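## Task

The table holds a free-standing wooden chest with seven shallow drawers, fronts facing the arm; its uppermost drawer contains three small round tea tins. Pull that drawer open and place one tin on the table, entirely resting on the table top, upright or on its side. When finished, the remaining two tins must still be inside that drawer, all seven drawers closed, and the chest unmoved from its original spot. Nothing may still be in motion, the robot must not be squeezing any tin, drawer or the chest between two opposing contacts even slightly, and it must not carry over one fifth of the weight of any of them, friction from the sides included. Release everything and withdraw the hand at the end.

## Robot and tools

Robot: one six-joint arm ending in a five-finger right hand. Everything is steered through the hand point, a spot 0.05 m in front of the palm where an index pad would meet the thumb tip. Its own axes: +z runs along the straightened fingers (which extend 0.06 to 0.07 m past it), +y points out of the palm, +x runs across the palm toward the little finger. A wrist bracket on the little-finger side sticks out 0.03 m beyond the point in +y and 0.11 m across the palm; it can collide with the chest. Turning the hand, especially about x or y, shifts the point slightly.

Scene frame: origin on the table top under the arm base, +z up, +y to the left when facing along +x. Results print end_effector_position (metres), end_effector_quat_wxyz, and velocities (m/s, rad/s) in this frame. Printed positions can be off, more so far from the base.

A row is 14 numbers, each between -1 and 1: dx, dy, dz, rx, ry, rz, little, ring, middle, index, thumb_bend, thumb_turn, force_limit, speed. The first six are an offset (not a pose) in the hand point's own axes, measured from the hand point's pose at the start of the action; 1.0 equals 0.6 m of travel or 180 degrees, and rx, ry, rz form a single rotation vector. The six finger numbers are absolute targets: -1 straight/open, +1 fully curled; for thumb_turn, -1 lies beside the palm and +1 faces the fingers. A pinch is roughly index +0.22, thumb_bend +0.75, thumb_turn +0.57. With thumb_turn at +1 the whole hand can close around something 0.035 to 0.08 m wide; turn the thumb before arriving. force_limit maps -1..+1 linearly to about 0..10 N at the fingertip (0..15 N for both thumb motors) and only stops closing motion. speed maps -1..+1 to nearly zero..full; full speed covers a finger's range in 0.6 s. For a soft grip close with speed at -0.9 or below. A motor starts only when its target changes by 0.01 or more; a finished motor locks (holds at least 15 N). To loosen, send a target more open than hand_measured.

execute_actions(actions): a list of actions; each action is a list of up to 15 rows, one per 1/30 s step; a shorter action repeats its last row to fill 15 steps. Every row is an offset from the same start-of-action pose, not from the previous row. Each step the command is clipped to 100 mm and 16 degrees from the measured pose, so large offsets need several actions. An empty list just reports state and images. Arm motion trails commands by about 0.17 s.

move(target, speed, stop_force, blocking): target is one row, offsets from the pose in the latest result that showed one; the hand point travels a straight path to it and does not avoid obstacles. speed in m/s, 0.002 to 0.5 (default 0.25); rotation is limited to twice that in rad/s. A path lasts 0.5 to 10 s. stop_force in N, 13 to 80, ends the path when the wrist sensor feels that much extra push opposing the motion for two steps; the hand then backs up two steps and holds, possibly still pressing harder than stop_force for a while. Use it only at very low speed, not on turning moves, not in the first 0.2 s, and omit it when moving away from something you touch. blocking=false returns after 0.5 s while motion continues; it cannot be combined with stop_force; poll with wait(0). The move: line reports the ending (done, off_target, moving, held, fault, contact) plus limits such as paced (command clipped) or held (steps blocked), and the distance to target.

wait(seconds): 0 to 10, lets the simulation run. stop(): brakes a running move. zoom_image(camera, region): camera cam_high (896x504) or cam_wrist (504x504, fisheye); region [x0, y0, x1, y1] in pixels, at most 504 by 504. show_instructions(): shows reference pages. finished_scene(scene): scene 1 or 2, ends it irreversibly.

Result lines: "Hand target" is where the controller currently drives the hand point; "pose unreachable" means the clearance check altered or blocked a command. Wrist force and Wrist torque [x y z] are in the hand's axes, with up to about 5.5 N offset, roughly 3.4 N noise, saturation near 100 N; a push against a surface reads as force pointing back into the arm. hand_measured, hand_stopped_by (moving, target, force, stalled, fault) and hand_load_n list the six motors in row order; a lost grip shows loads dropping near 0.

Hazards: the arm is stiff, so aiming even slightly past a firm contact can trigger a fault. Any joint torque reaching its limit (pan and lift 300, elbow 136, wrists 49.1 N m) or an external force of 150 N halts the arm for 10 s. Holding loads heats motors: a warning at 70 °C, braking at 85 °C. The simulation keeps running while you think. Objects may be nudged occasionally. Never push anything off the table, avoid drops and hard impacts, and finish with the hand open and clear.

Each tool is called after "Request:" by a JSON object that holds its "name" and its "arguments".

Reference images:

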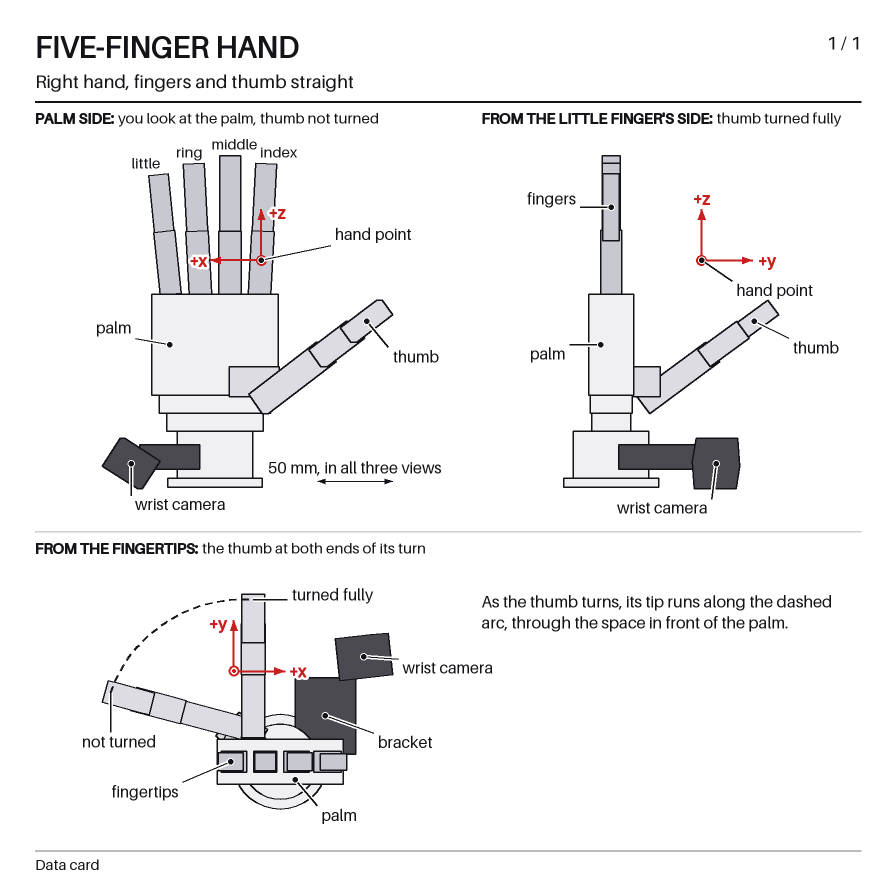

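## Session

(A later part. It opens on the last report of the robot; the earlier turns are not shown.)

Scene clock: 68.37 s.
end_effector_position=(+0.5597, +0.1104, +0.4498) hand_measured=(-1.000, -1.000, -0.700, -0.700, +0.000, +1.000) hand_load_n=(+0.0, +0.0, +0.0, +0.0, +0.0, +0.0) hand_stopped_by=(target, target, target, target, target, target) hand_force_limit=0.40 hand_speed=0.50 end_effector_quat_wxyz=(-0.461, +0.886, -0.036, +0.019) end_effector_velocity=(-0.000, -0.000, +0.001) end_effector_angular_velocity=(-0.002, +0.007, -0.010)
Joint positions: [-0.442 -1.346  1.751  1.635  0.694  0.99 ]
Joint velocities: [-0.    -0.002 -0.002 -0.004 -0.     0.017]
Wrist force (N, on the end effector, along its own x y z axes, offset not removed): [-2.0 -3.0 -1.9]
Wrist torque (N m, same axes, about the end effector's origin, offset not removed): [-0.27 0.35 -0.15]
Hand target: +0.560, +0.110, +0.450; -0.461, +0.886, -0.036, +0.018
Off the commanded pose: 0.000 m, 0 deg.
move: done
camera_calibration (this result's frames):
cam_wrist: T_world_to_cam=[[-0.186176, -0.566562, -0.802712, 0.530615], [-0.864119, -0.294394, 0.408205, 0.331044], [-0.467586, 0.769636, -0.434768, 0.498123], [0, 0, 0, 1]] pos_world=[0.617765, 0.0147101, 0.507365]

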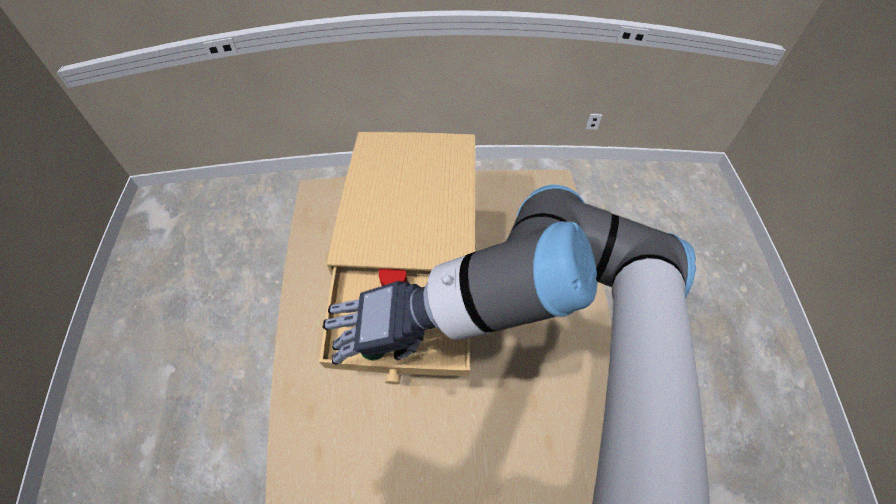

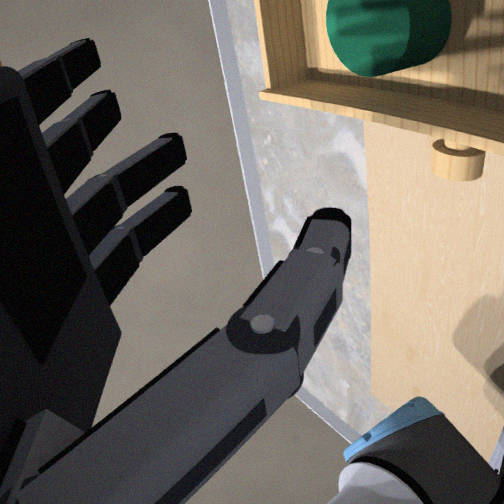

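Request:
{"name": "move", "arguments": {"target": [0.0913,0.0383,0.0615,0,0,0,-1,-1,-0.7,-0.7,0.0,1,0.4,0.5], "speed": 0.1}}

Scene clock: 70.57 s.
end_effector_position=(+0.6155, +0.1229, +0.4101) hand_measured=(-1.000, -1.000, -0.700, -0.700, +0.000, +1.000) hand_load_n=(+0.0, +0.0, +0.0, +0.0, +0.0, +0.0) hand_stopped_by=(target, target, target, target, target, target) hand_force_limit=0.40 hand_speed=0.50 end_effector_quat_wxyz=(-0.461, +0.886, -0.036, +0.019) end_effector_velocity=(+0.002, +0.000, -0.001) end_effector_angular_velocity=(+0.000, +0.001, -0.002)
Joint positions: [-0.384 -1.234  1.666  1.544  0.669  1.073]
Joint velocities: [ 0.002  0.004 -0.004 -0.003 -0.001  0.005]
Wrist force (N, on the end effector, along its own x y z axes, offset not removed): [-0.2 -4.0 -2.2]
Wrist torque (N m, same axes, about the end effector's origin, offset not removed): [-0.31 0.04 0.04]
Hand target: +0.616, +0.123, +0.410; -0.461, +0.886, -0.036, +0.019
Off the commanded pose: 0.000 m, 0 deg.
move: done
camera_calibration (this result's frames):
cam_wrist: T_world_to_cam=[[-0.186217, -0.566692, -0.80261, 0.516224], [-0.864118, -0.294295, 0.408278, 0.399114], [-0.467573, 0.769578, -0.434886, 0.497355], [0, 0, 0, 1]] pos_world=[0.673561, 0.0272436, 0.46767]

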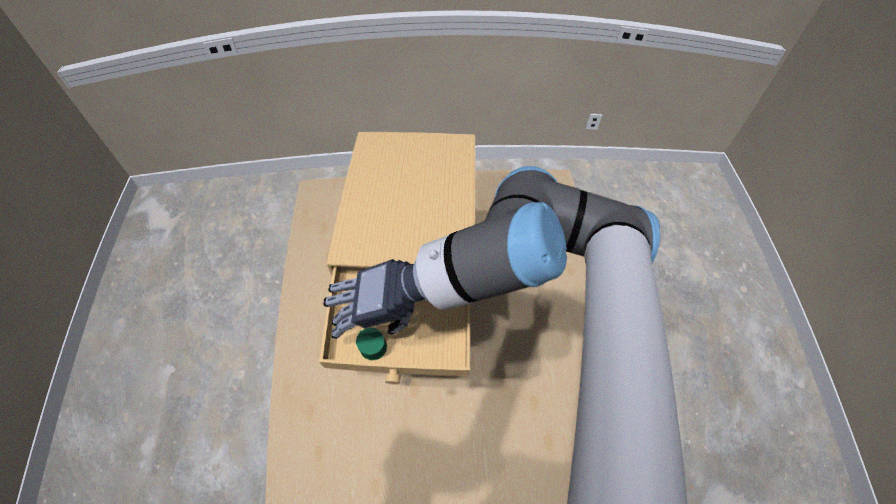

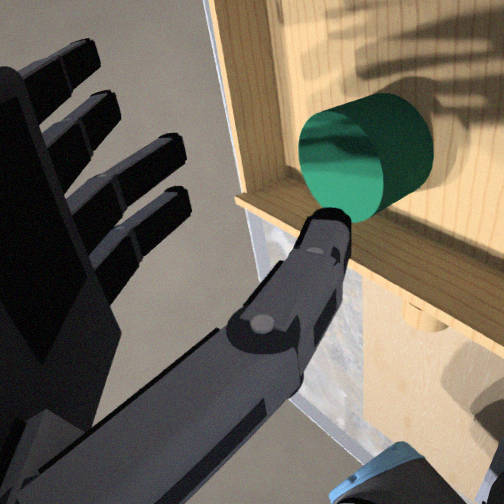

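Request:
{"name": "move", "arguments": {"target": [-0.0057,0.051,0.0288,0,0,0,-0.65,-0.65,-0.7,-0.7,0.0,1,0.4,0.5], "speed": 0.05}}

Scene clock: 76.27 s.
end_effector_position=(+0.6119, +0.1198, +0.3754) hand_measured=(-0.650, -0.650, -0.700, -0.700, +0.000, +1.000) hand_load_n=(+0.0, +0.0, +0.0, +0.0, +0.0, +0.0) hand_stopped_by=(target, target, target, target, target, target) hand_force_limit=0.40 hand_speed=0.50 end_effector_quat_wxyz=(-0.461, +0.886, -0.036, +0.019) end_effector_velocity=(-0.001, +0.000, -0.001) end_effector_angular_velocity=(-0.001, -0.002, -0.001)
Joint positions: [-0.391 -1.214  1.707  1.49   0.672  1.063]
Joint velocities: [ 0.    -0.001  0.003 -0.004 -0.     0.001]
Wrist force (N, on the end effector, along its own x y z axes, offset not removed): [-2.8 -6.3 0.8]
Wrist torque (N m, same axes, about the end effector's origin, offset not removed): [-1.02 0.51 -0.31]
Hand target: +0.612, +0.120, +0.375; -0.461, +0.886, -0.036, +0.019
Off the commanded pose: 0.000 m, 0 deg.
move: done
camera_calibration (this result's frames):
cam_wrist: T_world_to_cam=[[-0.18621, -0.566676, -0.802623, 0.485989], [-0.864112, -0.294319, 0.408273, 0.409259], [-0.467586, 0.769581, -0.434867, 0.482947], [0, 0, 0, 1]] pos_world=[0.669961, 0.0241845, 0.432995]

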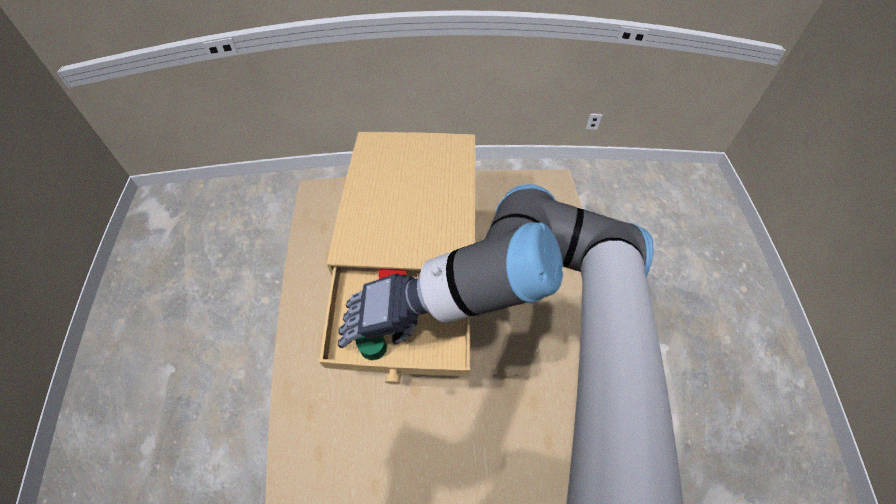

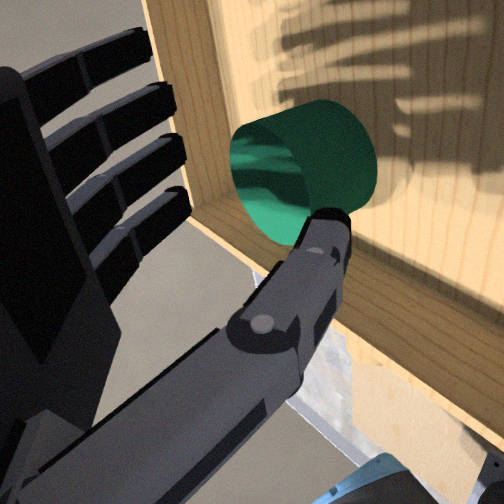

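Request:
{"name": "move", "arguments": {"target": [0,0.0369,0.0258,0,0,0,-0.65,-0.65,-0.7,-0.7,0.0,1,0.4,0.5], "speed": 0.03}}

Scene clock: 79.13 s.
end_effector_position=(+0.6119, +0.1198, +0.3487) hand_measured=(-0.650, -0.650, -0.700, -0.700, +0.000, +1.000) hand_load_n=(+0.0, +0.0, +0.0, +0.0, +0.0, +0.0) hand_stopped_by=(target, target, target, target, target, target) hand_force_limit=0.40 hand_speed=0.50 end_effector_quat_wxyz=(-0.461, +0.886, -0.036, +0.019) end_effector_velocity=(+0.000, +0.001, -0.003) end_effector_angular_velocity=(+0.001, +0.001, +0.001)
Joint positions: [-0.391 -1.192  1.729  1.446  0.672  1.064]
Joint velocities: [ 0.001  0.003  0.002 -0.004 -0.     0.   ]
Wrist force (N, on the end effector, along its own x y z axes, offset not removed): [-5.3 -1.8 1.0]
Wrist torque (N m, same axes, about the end effector's origin, offset not removed): [-0.26 0.81 -0.43]
Hand target: +0.612, +0.120, +0.348; -0.461, +0.886, -0.036, +0.019
Off the commanded pose: 0.000 m, 0 deg.
move: done
camera_calibration (this result's frames):
cam_wrist: T_world_to_cam=[[-0.186217, -0.566734, -0.80258, 0.464547], [-0.864089, -0.294321, 0.40832, 0.420146], [-0.467626, 0.769537, -0.434901, 0.471407], [0, 0, 0, 1]] pos_world=[0.669992, 0.0241677, 0.406298]

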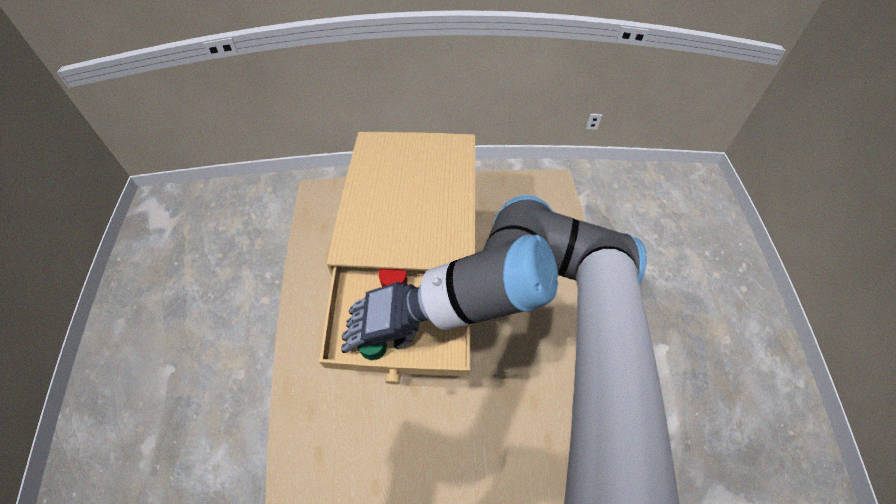

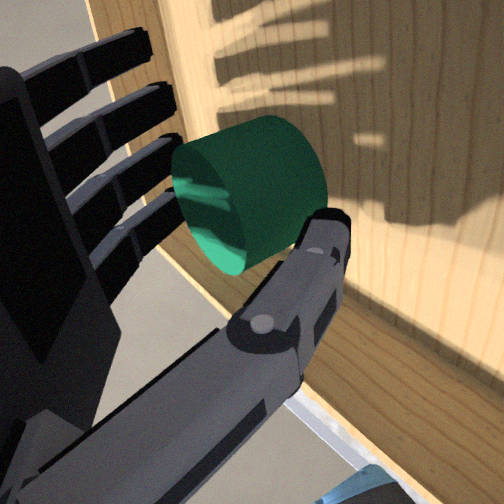

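Request:
{"name": "execute_actions", "arguments": {"actions": [[[0,0,0,0,0,0,-0.65,-0.65,0,0,0.25,1,0.1,-0.7]],[[0,0,0,0,0,0,-0.65,-0.65,0,0,0.25,1,0.1,-0.85]],[[0,0,0,0,0,0,-0.65,-0.65,0,0,0.25,1,0.1,-0.85]]]}}

Scene clock: 81.33 s.
end_effector_position=(+0.6120, +0.1198, +0.3488) hand_measured=(-0.650, -0.650, -0.328, -0.328, +0.214, +1.000) hand_load_n=(+0.0, +0.0, +6.0, +5.5, +10.5, +0.5) hand_stopped_by=(target, target, force, force, force, target) hand_force_limit=0.10 hand_speed=-0.85 end_effector_quat_wxyz=(-0.461, +0.886, -0.036, +0.019) end_effector_velocity=(+0.000, -0.001, +0.000) end_effector_angular_velocity=(+0.000, -0.002, -0.001)
Joint positions: [-0.391 -1.192  1.729  1.446  0.672  1.064]
Joint velocities: [-0.002 -0.     0.     0.    -0.    -0.002]
Wrist force (N, on the end effector, along its own x y z axes, offset not removed): [-6.6 -11.5 -4.8]
Wrist torque (N m, same axes, about the end effector's origin, offset not removed): [-0.43 1.04 -0.45]
Hand target: +0.612, +0.120, +0.349; -0.461, +0.886, -0.036, +0.019
Off the commanded pose: 0.000 m, 0 deg.
camera_calibration (this result's frames):
cam_wrist: T_world_to_cam=[[-0.186245, -0.566662, -0.802625, 0.464596], [-0.864093, -0.294328, 0.408308, 0.420165], [-0.467607, 0.769588, -0.434831, 0.471359], [0, 0, 0, 1]] pos_world=[0.670001, 0.0241835, 0.406301]

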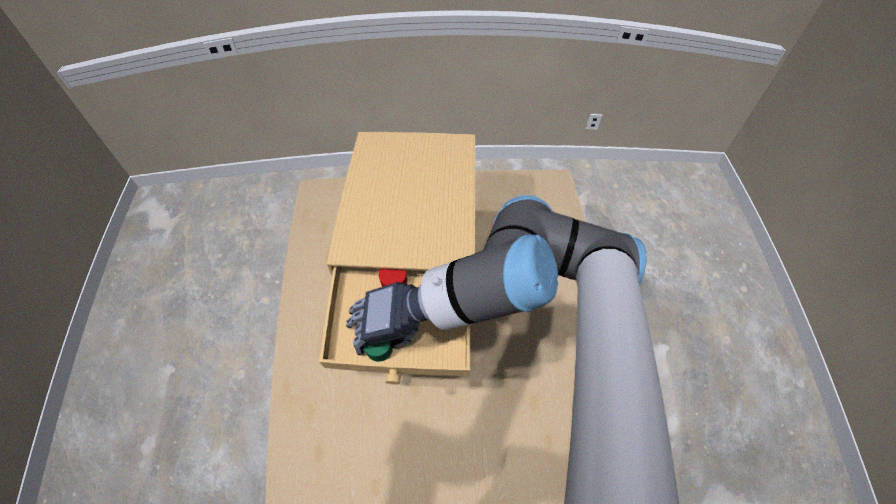

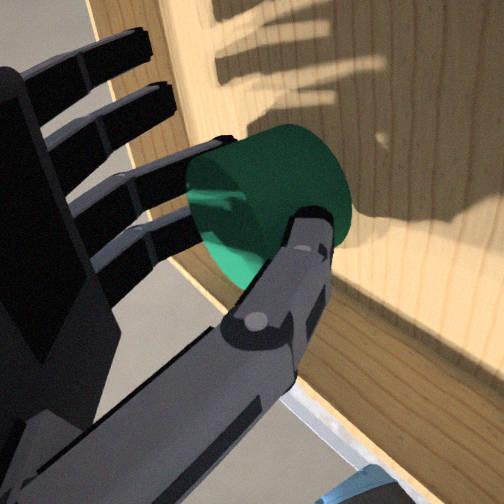

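Request:
{"name": "move", "arguments": {"target": [0,-0.082,-0.0573,0,0,0,-0.65,-0.65,0,0,0.25,1,0.1,-0.85], "speed": 0.05}}

Scene clock: 83.70 s.
end_effector_position=(+0.6119, +0.1198, +0.4084) hand_measured=(-0.650, -0.650, -0.328, -0.328, +0.214, +1.000) hand_load_n=(+0.0, +0.0, +4.5, +4.0, +12.5, +0.5) hand_stopped_by=(target, target, force, force, force, target) hand_force_limit=0.10 hand_speed=-0.85 end_effector_quat_wxyz=(-0.461, +0.886, -0.036, +0.019) end_effector_velocity=(-0.000, +0.001, +0.003) end_effector_angular_velocity=(-0.001, +0.000, +0.001)
Joint positions: [-0.391 -1.238  1.676  1.545  0.672  1.063]
Joint velocities: [ 0.001 -0.002 -0.003  0.004  0.     0.001]
Wrist force (N, on the end effector, along its own x y z axes, offset not removed): [-1.3 -3.0 0.0]
Wrist torque (N m, same axes, about the end effector's origin, offset not removed): [-0.37 0.17 -0.23]
Hand target: +0.612, +0.120, +0.409; -0.461, +0.886, -0.036, +0.019
Off the commanded pose: 0.000 m, 0 deg.
move: done
camera_calibration (this result's frames):
cam_wrist: T_world_to_cam=[[-0.186249, -0.566662, -0.802624, 0.512507], [-0.864098, -0.294316, 0.408305, 0.395726], [-0.467596, 0.769592, -0.434836, 0.497252], [0, 0, 0, 1]] pos_world=[0.669913, 0.0242053, 0.465996]

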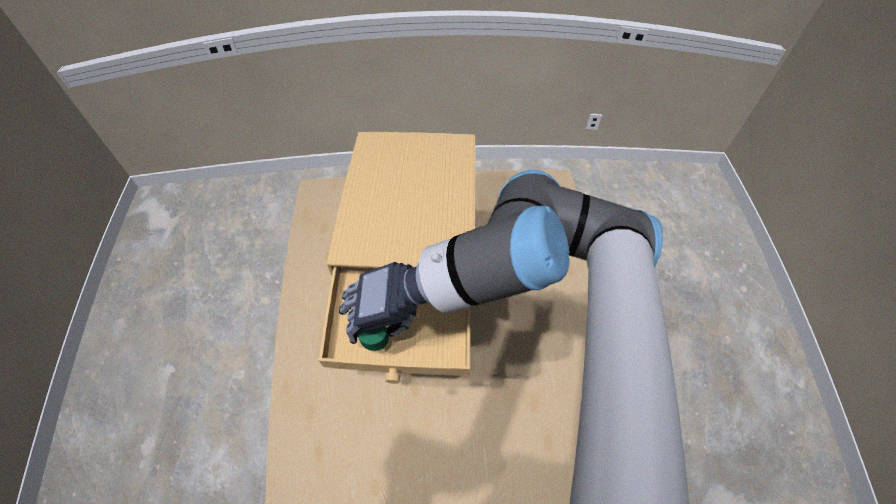

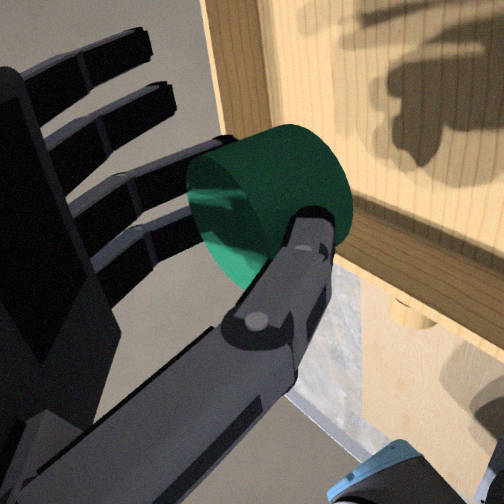

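Request:
{"name": "move", "arguments": {"target": [-0.0623,0.2953,-0.422,0,0,0,-0.65,-0.65,0,0,0.25,1,0.1,-0.85], "speed": 0.2}}

Scene clock: 89.43 s.
end_effector_position=(+0.5499, -0.1847, +0.4086) hand_measured=(-0.650, -0.650, -0.328, -0.328, +0.214, +1.000) hand_load_n=(+0.0, +0.0, +4.5, +4.0, +12.5, +0.5) hand_stopped_by=(target, target, force, force, force, target) hand_force_limit=0.10 hand_speed=-0.85 end_effector_quat_wxyz=(-0.462, +0.886, -0.035, +0.019) end_effector_velocity=(-0.000, -0.003, +0.001) end_effector_angular_velocity=(-0.000, -0.002, +0.001)
Joint positions: [-0.846 -1.177  1.663  1.87   0.934  0.538]
Joint velocities: [-0.003  0.001 -0.002  0.003  0.002 -0.005]
Wrist force (N, on the end effector, along its own x y z axes, offset not removed): [-1.5 -3.3 1.7]
Wrist torque (N m, same axes, about the end effector's origin, offset not removed): [-0.52 0.24 -0.10]
Hand target: +0.550, -0.185, +0.409; -0.462, +0.886, -0.035, +0.019
Off the commanded pose: 0.001 m, 0 deg.
move: done
camera_calibration (this result's frames):
cam_wrist: T_world_to_cam=[[-0.185615, -0.565571, -0.80354, 0.328714], [-0.864271, -0.295116, 0.40736, 0.2528], [-0.467529, 0.770088, -0.434029, 0.702414], [0, 0, 0, 1]] pos_world=[0.607901, -0.280404, 0.466022]

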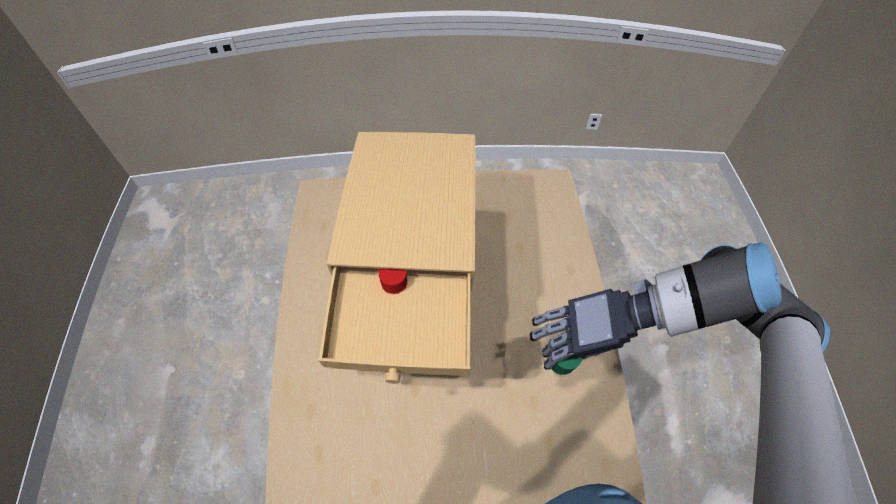

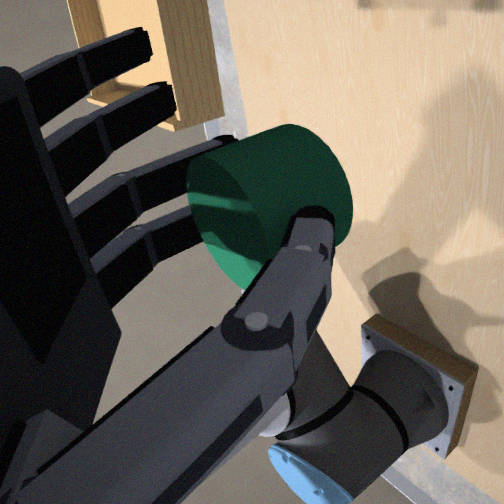

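Request:
{"name": "move", "arguments": {"target": [0,0.4915,0.3442,0,0,0,-0.65,-0.65,0,0,0.25,1,0.1,-0.85], "speed": 0.2}}

Scene clock: 93.03 s.
end_effector_position=(+0.5507, -0.1842, +0.0491) hand_measured=(-0.650, -0.650, -0.328, -0.328, +0.214, +1.000) hand_load_n=(+0.0, +0.0, +4.5, +4.0, +12.5, +0.5) hand_stopped_by=(target, target, force, force, force, target) hand_force_limit=0.10 hand_speed=-0.85 end_effector_quat_wxyz=(-0.462, +0.886, -0.035, +0.019) end_effector_velocity=(-0.000, -0.000, -0.002) end_effector_angular_velocity=(-0.001, -0.001, -0.000)
Joint positions: [-0.843 -0.769  1.788  1.335  0.933  0.54 ]
Joint velocities: [-0.001  0.003 -0.    -0.003  0.001 -0.   ]
Wrist force (N, on the end effector, along its own x y z axes, offset not removed): [-3.1 -1.9 -0.7]
Wrist torque (N m, same axes, about the end effector's origin, offset not removed): [-0.24 0.58 -0.17]
Hand target: +0.551, -0.184, +0.049; -0.462, +0.886, -0.035, +0.019
Off the commanded pose: 0.001 m, 0 deg.
move: done
camera_calibration (this result's frames):
cam_wrist: T_world_to_cam=[[-0.18561, -0.56558, -0.803535, 0.0402996], [-0.864271, -0.295115, 0.407361, 0.400097], [-0.46753, 0.770082, -0.434038, 0.546389], [0, 0, 0, 1]] pos_world=[0.608726, -0.279897, 0.106552]

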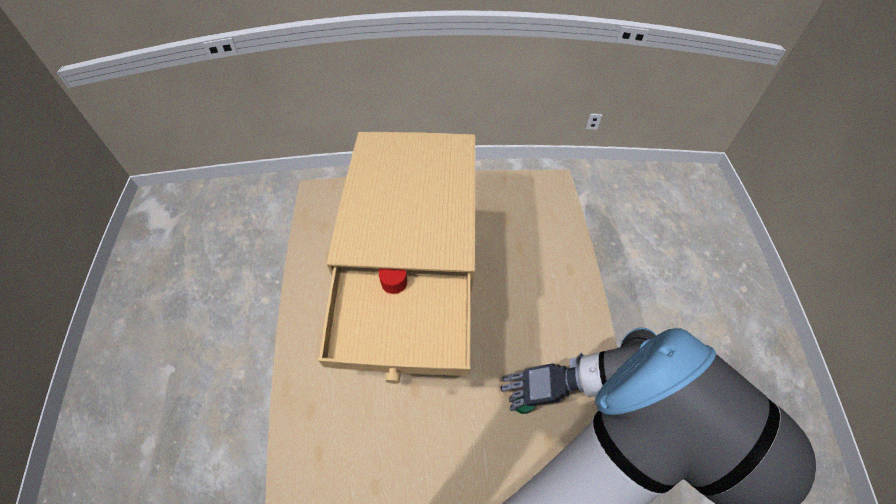

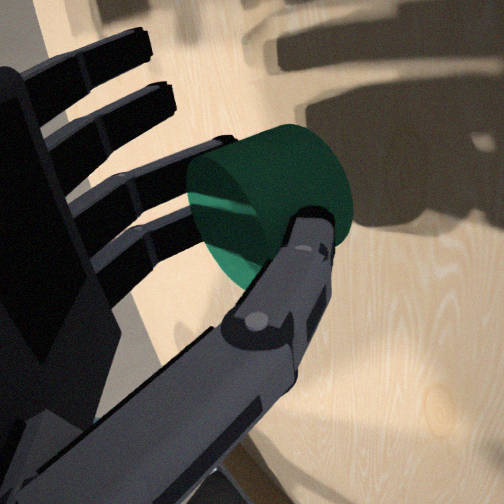

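Request:
{"name": "move", "arguments": {"target": [0,0.041,0.0287,0,0,0,-0.65,-0.65,0,0,0.25,1,0.1,-0.85], "speed": 0.01, "stop_force": 13}}

Scene clock: 96.50 s.
end_effector_position=(+0.5509, -0.1842, +0.0277) hand_measured=(-0.650, -0.650, -0.328, -0.328, +0.214, +1.000) hand_load_n=(+0.0, +0.0, +6.5, +6.0, +10.5, +0.0) hand_stopped_by=(target, target, force, force, force, target) hand_force_limit=0.10 hand_speed=-0.85 end_effector_quat_wxyz=(-0.462, +0.886, -0.035, +0.019) end_effector_velocity=(+0.000, -0.000, +0.003) end_effector_angular_velocity=(-0.002, -0.002, +0.000)
Joint positions: [-0.843 -0.738  1.784  1.309  0.933  0.54 ]
Joint velocities: [ 0.    -0.006  0.     0.002 -0.     0.   ]
Wrist force (N, on the end effector, along its own x y z axes, offset not removed): [-5.5 -9.6 -2.9]
Wrist torque (N m, same axes, about the end effector's origin, offset not removed): [-0.04 0.99 -0.31]
Hand target: +0.551, -0.184, +0.028; -0.462, +0.886, -0.035, +0.019
Off the commanded pose: 0.009 m, 0 deg.
move: contact
camera_calibration (this result's frames):
cam_wrist: T_world_to_cam=[[-0.18536, -0.565804, -0.803435, 0.0228927], [-0.864437, -0.294936, 0.407137, 0.40909], [-0.467322, 0.769986, -0.434432, 0.537079], [0, 0, 0, 1]] pos_world=[0.608864, -0.279935, 0.0851615]

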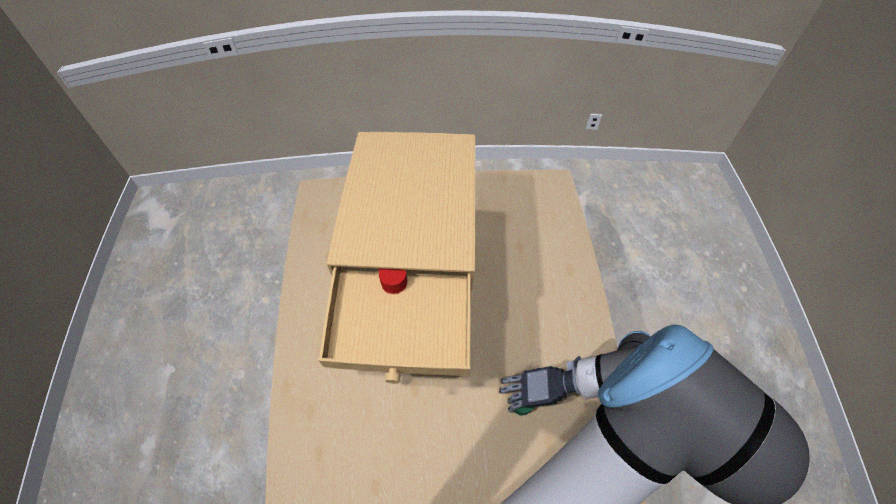

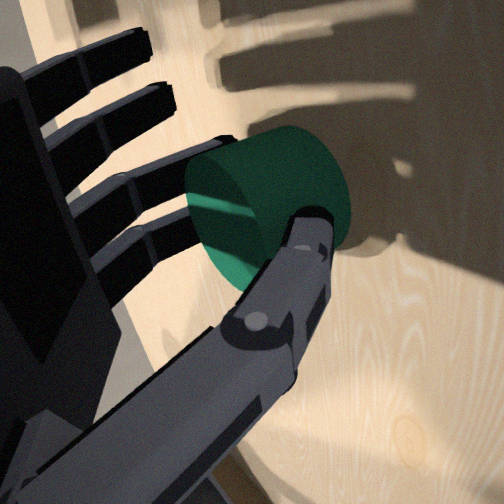

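Release, then lift.

Request:
{"name": "execute_actions", "arguments": {"actions": [[[0,0,0,0,0,0,-0.65,-0.65,-0.75,-0.75,-0.1,1,0.1,-0.3]],[[0,-0.02,-0.014,0,0,0,-0.65,-0.65,-0.75,-0.75,-0.1,1,0.1,-0.3],[0,-0.04,-0.028,0,0,0,-0.65,-0.65,-0.75,-0.75,-0.1,1,0.1,-0.3]]]}}

Scene clock: 98.10 s.
end_effector_position=(+0.5508, -0.1842, +0.0562) hand_measured=(-0.650, -0.650, -0.750, -0.750, -0.100, +1.000) hand_load_n=(+0.0, +0.0, +0.0, +0.0, +0.0, +0.0) hand_stopped_by=(target, target, target, target, target, target) hand_force_limit=0.10 hand_speed=-0.30 end_effector_quat_wxyz=(-0.462, +0.886, -0.035, +0.019) end_effector_velocity=(-0.000, -0.001, +0.007) end_effector_angular_velocity=(-0.001, +0.001, -0.003)
Joint positions: [-0.843 -0.779  1.789  1.344  0.933  0.54 ]
Joint velocities: [-0.002 -0.009  0.001  0.008 -0.     0.002]
Wrist force (N, on the end effector, along its own x y z axes, offset not removed): [-4.1 -4.3 -1.2]
Wrist torque (N m, same axes, about the end effector's origin, offset not removed): [-0.54 0.73 -0.33]
Hand target: +0.551, -0.184, +0.057; -0.462, +0.886, -0.035, +0.019
Off the commanded pose: 0.001 m, 0 deg.
camera_calibration (this result's frames):
cam_wrist: T_world_to_cam=[[-0.18543, -0.565795, -0.803425, 0.0459084], [-0.864358, -0.295012, 0.40725, 0.397372], [-0.46744, 0.769963, -0.434346, 0.549437], [0, 0, 0, 1]] pos_world=[0.608813, -0.279842, 0.1137]

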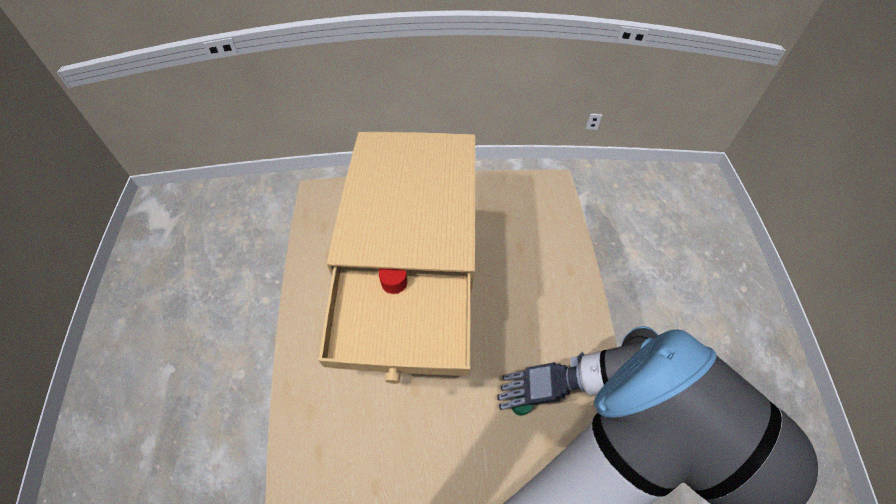

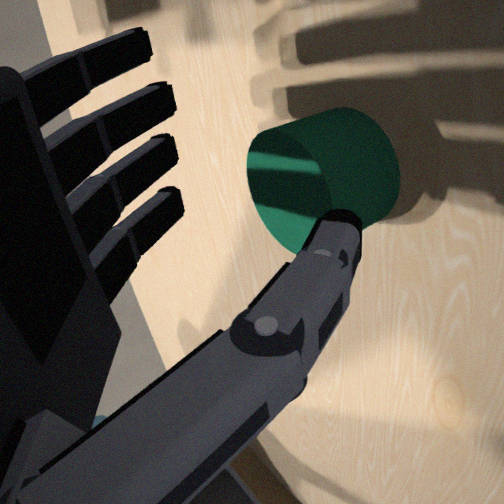

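Request:
{"name": "move", "arguments": {"target": [-0.179,-0.4055,-0.13,-0.0436,-0.0436,-0.4986,-1,-1,-1,-1,0.75,0.57,0.1,0], "speed": 0.35}}

Scene clock: 103.97 s.
end_effector_position=(+0.4493, -0.1003, +0.2994) hand_measured=(-1.000, -1.000, -1.000, -1.000, +0.750, +0.570) hand_load_n=(+0.0, +0.0, +0.0, +0.0, +0.0, +0.0) hand_stopped_by=(target, target, target, target, target, target) hand_force_limit=0.10 hand_speed=0.00 end_effector_quat_wxyz=(-0.260, +0.679, +0.626, +0.282) end_effector_velocity=(-0.001, +0.000, +0.002) end_effector_angular_velocity=(+0.001, -0.013, +0.011)
Joint positions: [-1.003 -1.397  2.16   1.485  1.126 -1.077]
Joint velocities: [-0.005 -0.003  0.003  0.004  0.    -0.022]
Wrist force (N, on the end effector, along its own x y z axes, offset not removed): [-4.5 -7.5 0.2]
Wrist torque (N m, same axes, about the end effector's origin, offset not removed): [-1.07 0.72 -0.47]
Hand target: +0.449, -0.100, +0.300; -0.260, +0.679, +0.626, +0.282
Off the commanded pose: 0.001 m, 0 deg.
move: done
camera_calibration (this result's frames):
cam_wrist: T_world_to_cam=[[0.977789, -0.189665, -0.089192, -0.428866], [-0.204972, -0.954179, -0.218011, 0.0602268], [-0.0437561, 0.23145, -0.971862, 0.459649], [0, 0, 0, 1]] pos_world=[0.451798, -0.13026, 0.421594]

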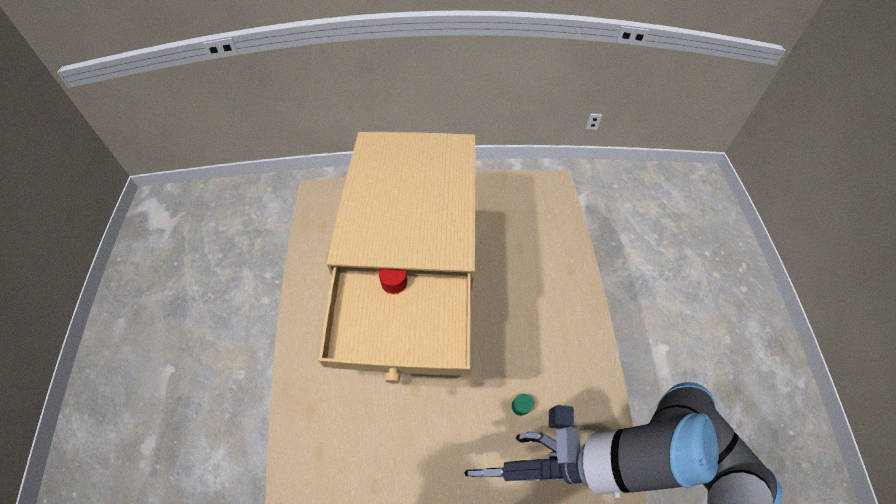

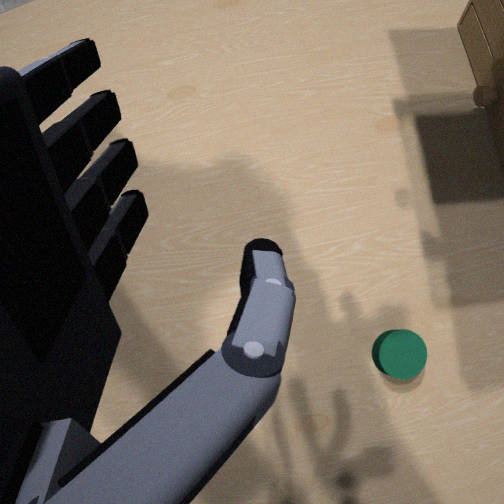

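Request:
{"name": "move", "arguments": {"target": [0.296,0.0737,0.2227,0,0,0,-1,-1,-1,-1,0.75,0.57,0.1,0], "speed": 0.25}}

Scene clock: 106.37 s.
end_effector_position=(+0.5110, +0.1149, +0.3303) hand_measured=(-1.000, -1.000, -1.000, -1.000, +0.750, +0.570) hand_load_n=(+0.0, +0.0, +0.0, +0.0, +0.0, +0.0) hand_stopped_by=(target, target, target, target, target, target) hand_force_limit=0.10 hand_speed=0.00 end_effector_quat_wxyz=(-0.260, +0.679, +0.626, +0.281) end_effector_velocity=(+0.001, +0.002, -0.000) end_effector_angular_velocity=(-0.001, -0.000, +0.000)
Joint positions: [-0.52  -1.477  2.118  1.333  0.872 -0.583]
Joint velocities: [ 0.006  0.001 -0.003 -0.004 -0.002  0.007]
Wrist force (N, on the end effector, along its own x y z axes, offset not removed): [-3.0 -6.7 1.4]
Wrist torque (N m, same axes, about the end effector's origin, offset not removed): [-0.97 0.59 -0.32]
Hand target: +0.511, +0.115, +0.330; -0.260, +0.680, +0.626, +0.281
Off the commanded pose: 0.001 m, 0 deg.
move: done
camera_calibration (this result's frames):
cam_wrist: T_world_to_cam=[[0.977712, -0.18985, -0.0896415, -0.445423], [-0.205199, -0.954421, -0.216733, 0.284621], [-0.044409, 0.230297, -0.972107, 0.443087], [0, 0, 0, 1]] pos_world=[0.513577, 0.0850434, 0.452486]

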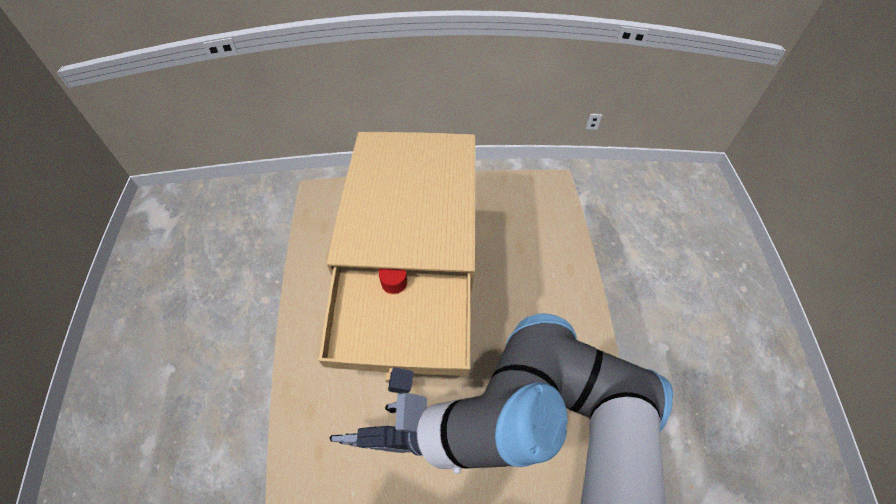

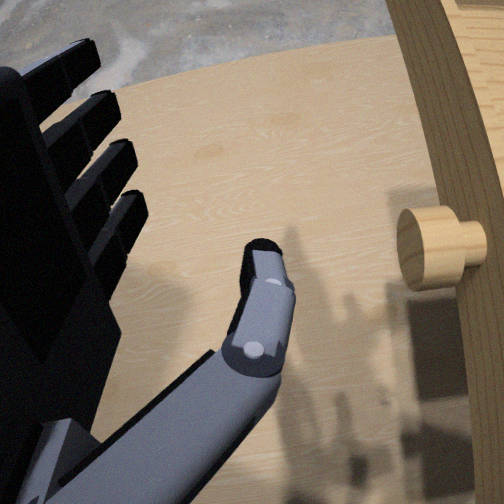

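Request:
{"name": "move", "arguments": {"target": [0,0.067,0,0,0,0,-1,-1,-1,-1,0.75,0.57,0.1,0], "speed": 0.03}}

Scene clock: 109.00 s.
end_effector_position=(+0.5508, +0.1116, +0.3303) hand_measured=(-1.000, -1.000, -1.000, -1.000, +0.750, +0.570) hand_load_n=(+0.0, +0.0, +0.0, +0.0, -1.0, +0.0) hand_stopped_by=(target, target, target, target, target, target) hand_force_limit=0.10 hand_speed=0.00 end_effector_quat_wxyz=(-0.260, +0.679, +0.626, +0.281) end_effector_velocity=(+0.003, +0.001, +0.001) end_effector_angular_velocity=(-0.001, -0.001, +0.002)
Joint positions: [-0.482 -1.414  2.037  1.321  0.858 -0.537]
Joint velocities: [ 0.004  0.003 -0.006 -0.001 -0.001  0.004]
Wrist force (N, on the end effector, along its own x y z axes, offset not removed): [-2.0 -2.1 -1.0]
Wrist torque (N m, same axes, about the end effector's origin, offset not removed): [-0.03 0.39 0.02]
Hand target: +0.551, +0.112, +0.330; -0.260, +0.679, +0.626, +0.281
Off the commanded pose: 0.000 m, 0 deg.
move: done
camera_calibration (this result's frames):
cam_wrist: T_world_to_cam=[[0.977706, -0.189878, -0.0896466, -0.484896], [-0.205222, -0.954441, -0.216624, 0.289633], [-0.0444305, 0.230192, -0.97213, 0.44566], [0, 0, 0, 1]] pos_world=[0.553326, 0.0817798, 0.452512]

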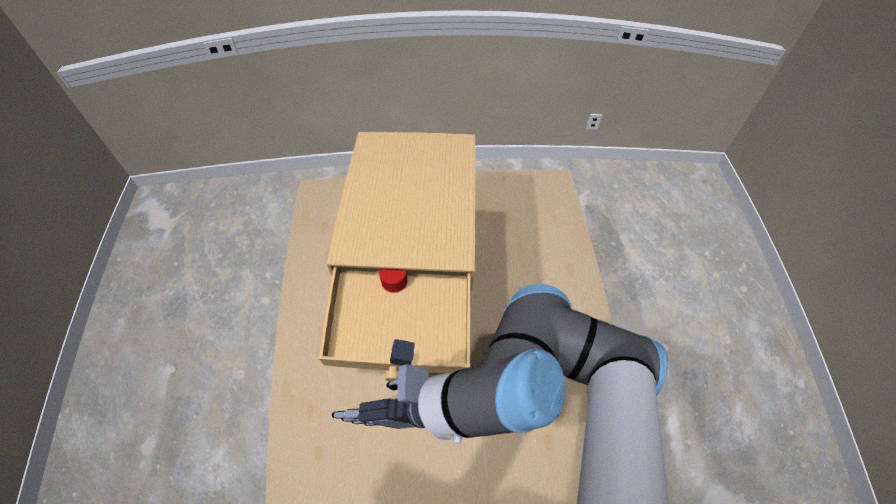

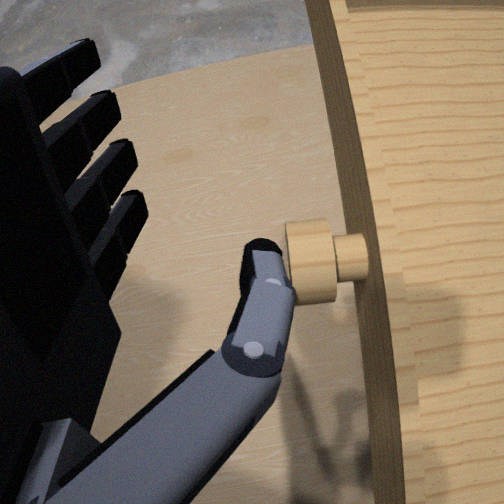

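Request:
{"name": "move", "arguments": {"target": [0,0.278,0,0,0,0,-1,-1,-1,-1,0.75,0.57,0.1,0], "speed": 0.06}}

Scene clock: 113.27 s.
end_effector_position=(+0.7168, +0.0980, +0.3304) hand_measured=(-1.000, -1.000, -1.000, -1.000, +0.750, +0.570) hand_load_n=(+0.0, +0.0, +0.0, +0.0, -0.5, +0.0) hand_stopped_by=(target, target, target, target, target, target) hand_force_limit=0.10 hand_speed=0.00 end_effector_quat_wxyz=(-0.260, +0.680, +0.626, +0.281) end_effector_velocity=(+0.002, +0.001, -0.000) end_effector_angular_velocity=(-0.000, +0.001, +0.002)
Joint positions: [-0.377 -1.166  1.682  1.34   0.824 -0.403]
Joint velocities: [ 0.002  0.004 -0.006  0.002  0.001  0.001]
Wrist force (N, on the end effector, along its own x y z axes, offset not removed): [-4.2 -6.4 -0.5]
Wrist torque (N m, same axes, about the end effector's origin, offset not removed): [-0.67 0.56 -0.34]
Hand target: +0.717, +0.098, +0.330; -0.260, +0.680, +0.626, +0.281
Off the commanded pose: 0.000 m, 0 deg.
move: done
camera_calibration (this result's frames):
cam_wrist: T_world_to_cam=[[0.977687, -0.189985, -0.0896271, -0.649788], [-0.205307, -0.954498, -0.216292, 0.310659], [-0.0444567, 0.229867, -0.972206, 0.456366], [0, 0, 0, 1]] pos_world=[0.719358, 0.0681699, 0.452637]

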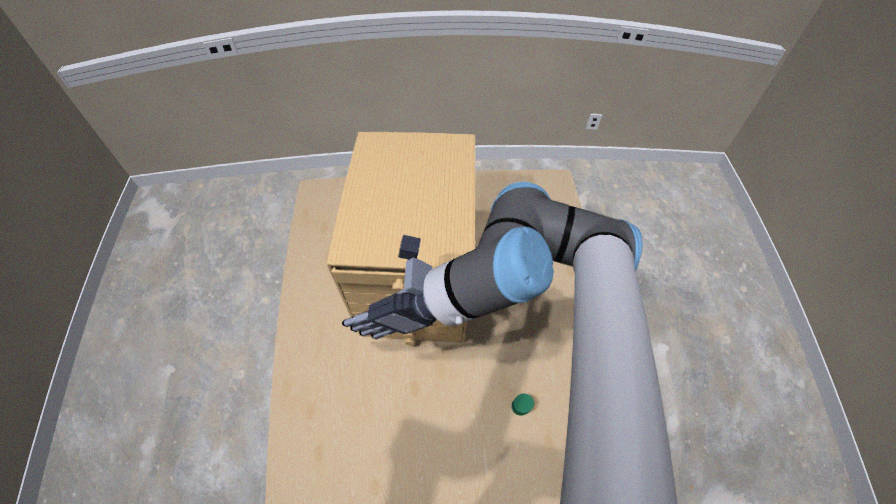

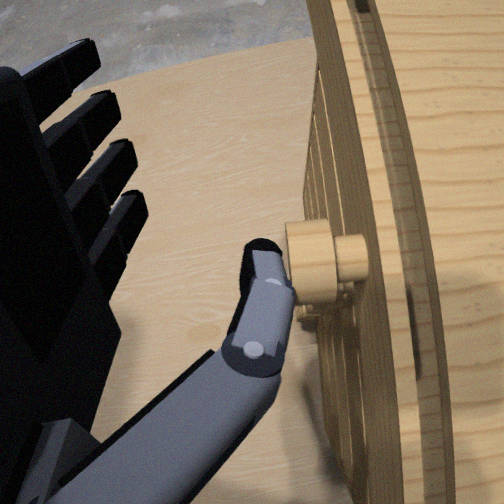

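Request:
{"name": "move", "arguments": {"target": [0,0.012,0,0,0,0,-1,-1,-1,-1,0.75,0.57,0.1,0], "speed": 0.008, "stop_force": 13}}

Request:
{"name": "zoom_image", "arguments": {"camera": "cam_wrist", "region": [280, 0, 504, 350]}}

Scene clock: 115.50 s.
end_effector_position=(+0.7238, +0.0974, +0.3304) hand_measured=(-1.000, -1.000, -1.000, -1.000, +0.750, +0.570) hand_load_n=(+0.0, +0.0, +0.0, +0.0, -1.0, +0.0) hand_stopped_by=(target, target, target, target, target, target) hand_force_limit=0.10 hand_speed=0.00 end_effector_quat_wxyz=(-0.260, +0.680, +0.626, +0.281) end_effector_velocity=(+0.002, +0.001, -0.000) end_effector_angular_velocity=(-0.001, -0.001, +0.001)
Joint positions: [-0.374 -1.156  1.666  1.343  0.823 -0.399]
Joint velocities: [ 0.002  0.003 -0.004 -0.001 -0.     0.002]
Wrist force (N, on the end effector, along its own x y z axes, offset not removed): [-4.0 -5.7 2.6]
Wrist torque (N m, same axes, about the end effector's origin, offset not removed): [-0.84 0.58 -0.35]
Hand target: +0.724, +0.097, +0.330; -0.260, +0.680, +0.626, +0.281
Off the commanded pose: 0.000 m, 0 deg.
move: done
camera_calibration (this result's frames):
cam_wrist: T_world_to_cam=[[0.977687, -0.189989, -0.0896255, -0.656718], [-0.20531, -0.954499, -0.216284, 0.311545], [-0.044456, 0.229859, -0.972208, 0.456813], [0, 0, 0, 1]] pos_world=[0.726336, 0.0675978, 0.452641]

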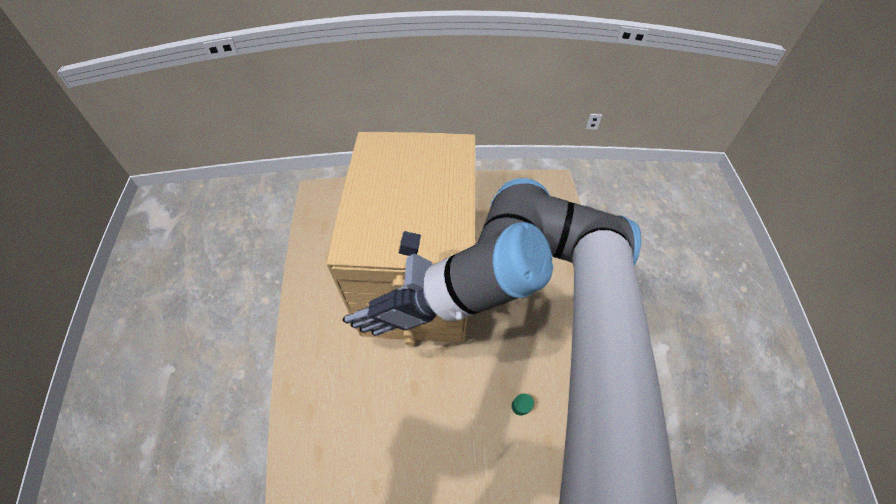

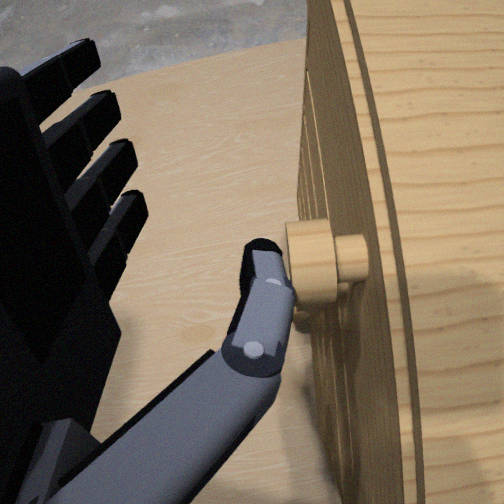

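Region (280, 0, 504, 350) of cam_wrist's 504x504 image, scaled by 1.440, with more detail than that image has; it fills the left 323 columns of this view, and the rest is white.

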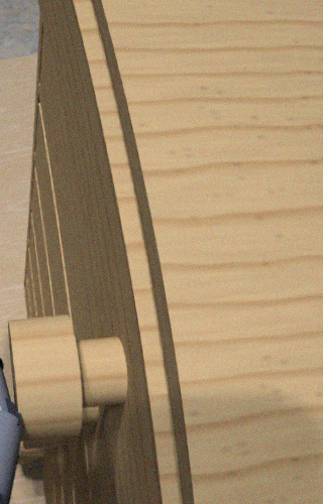

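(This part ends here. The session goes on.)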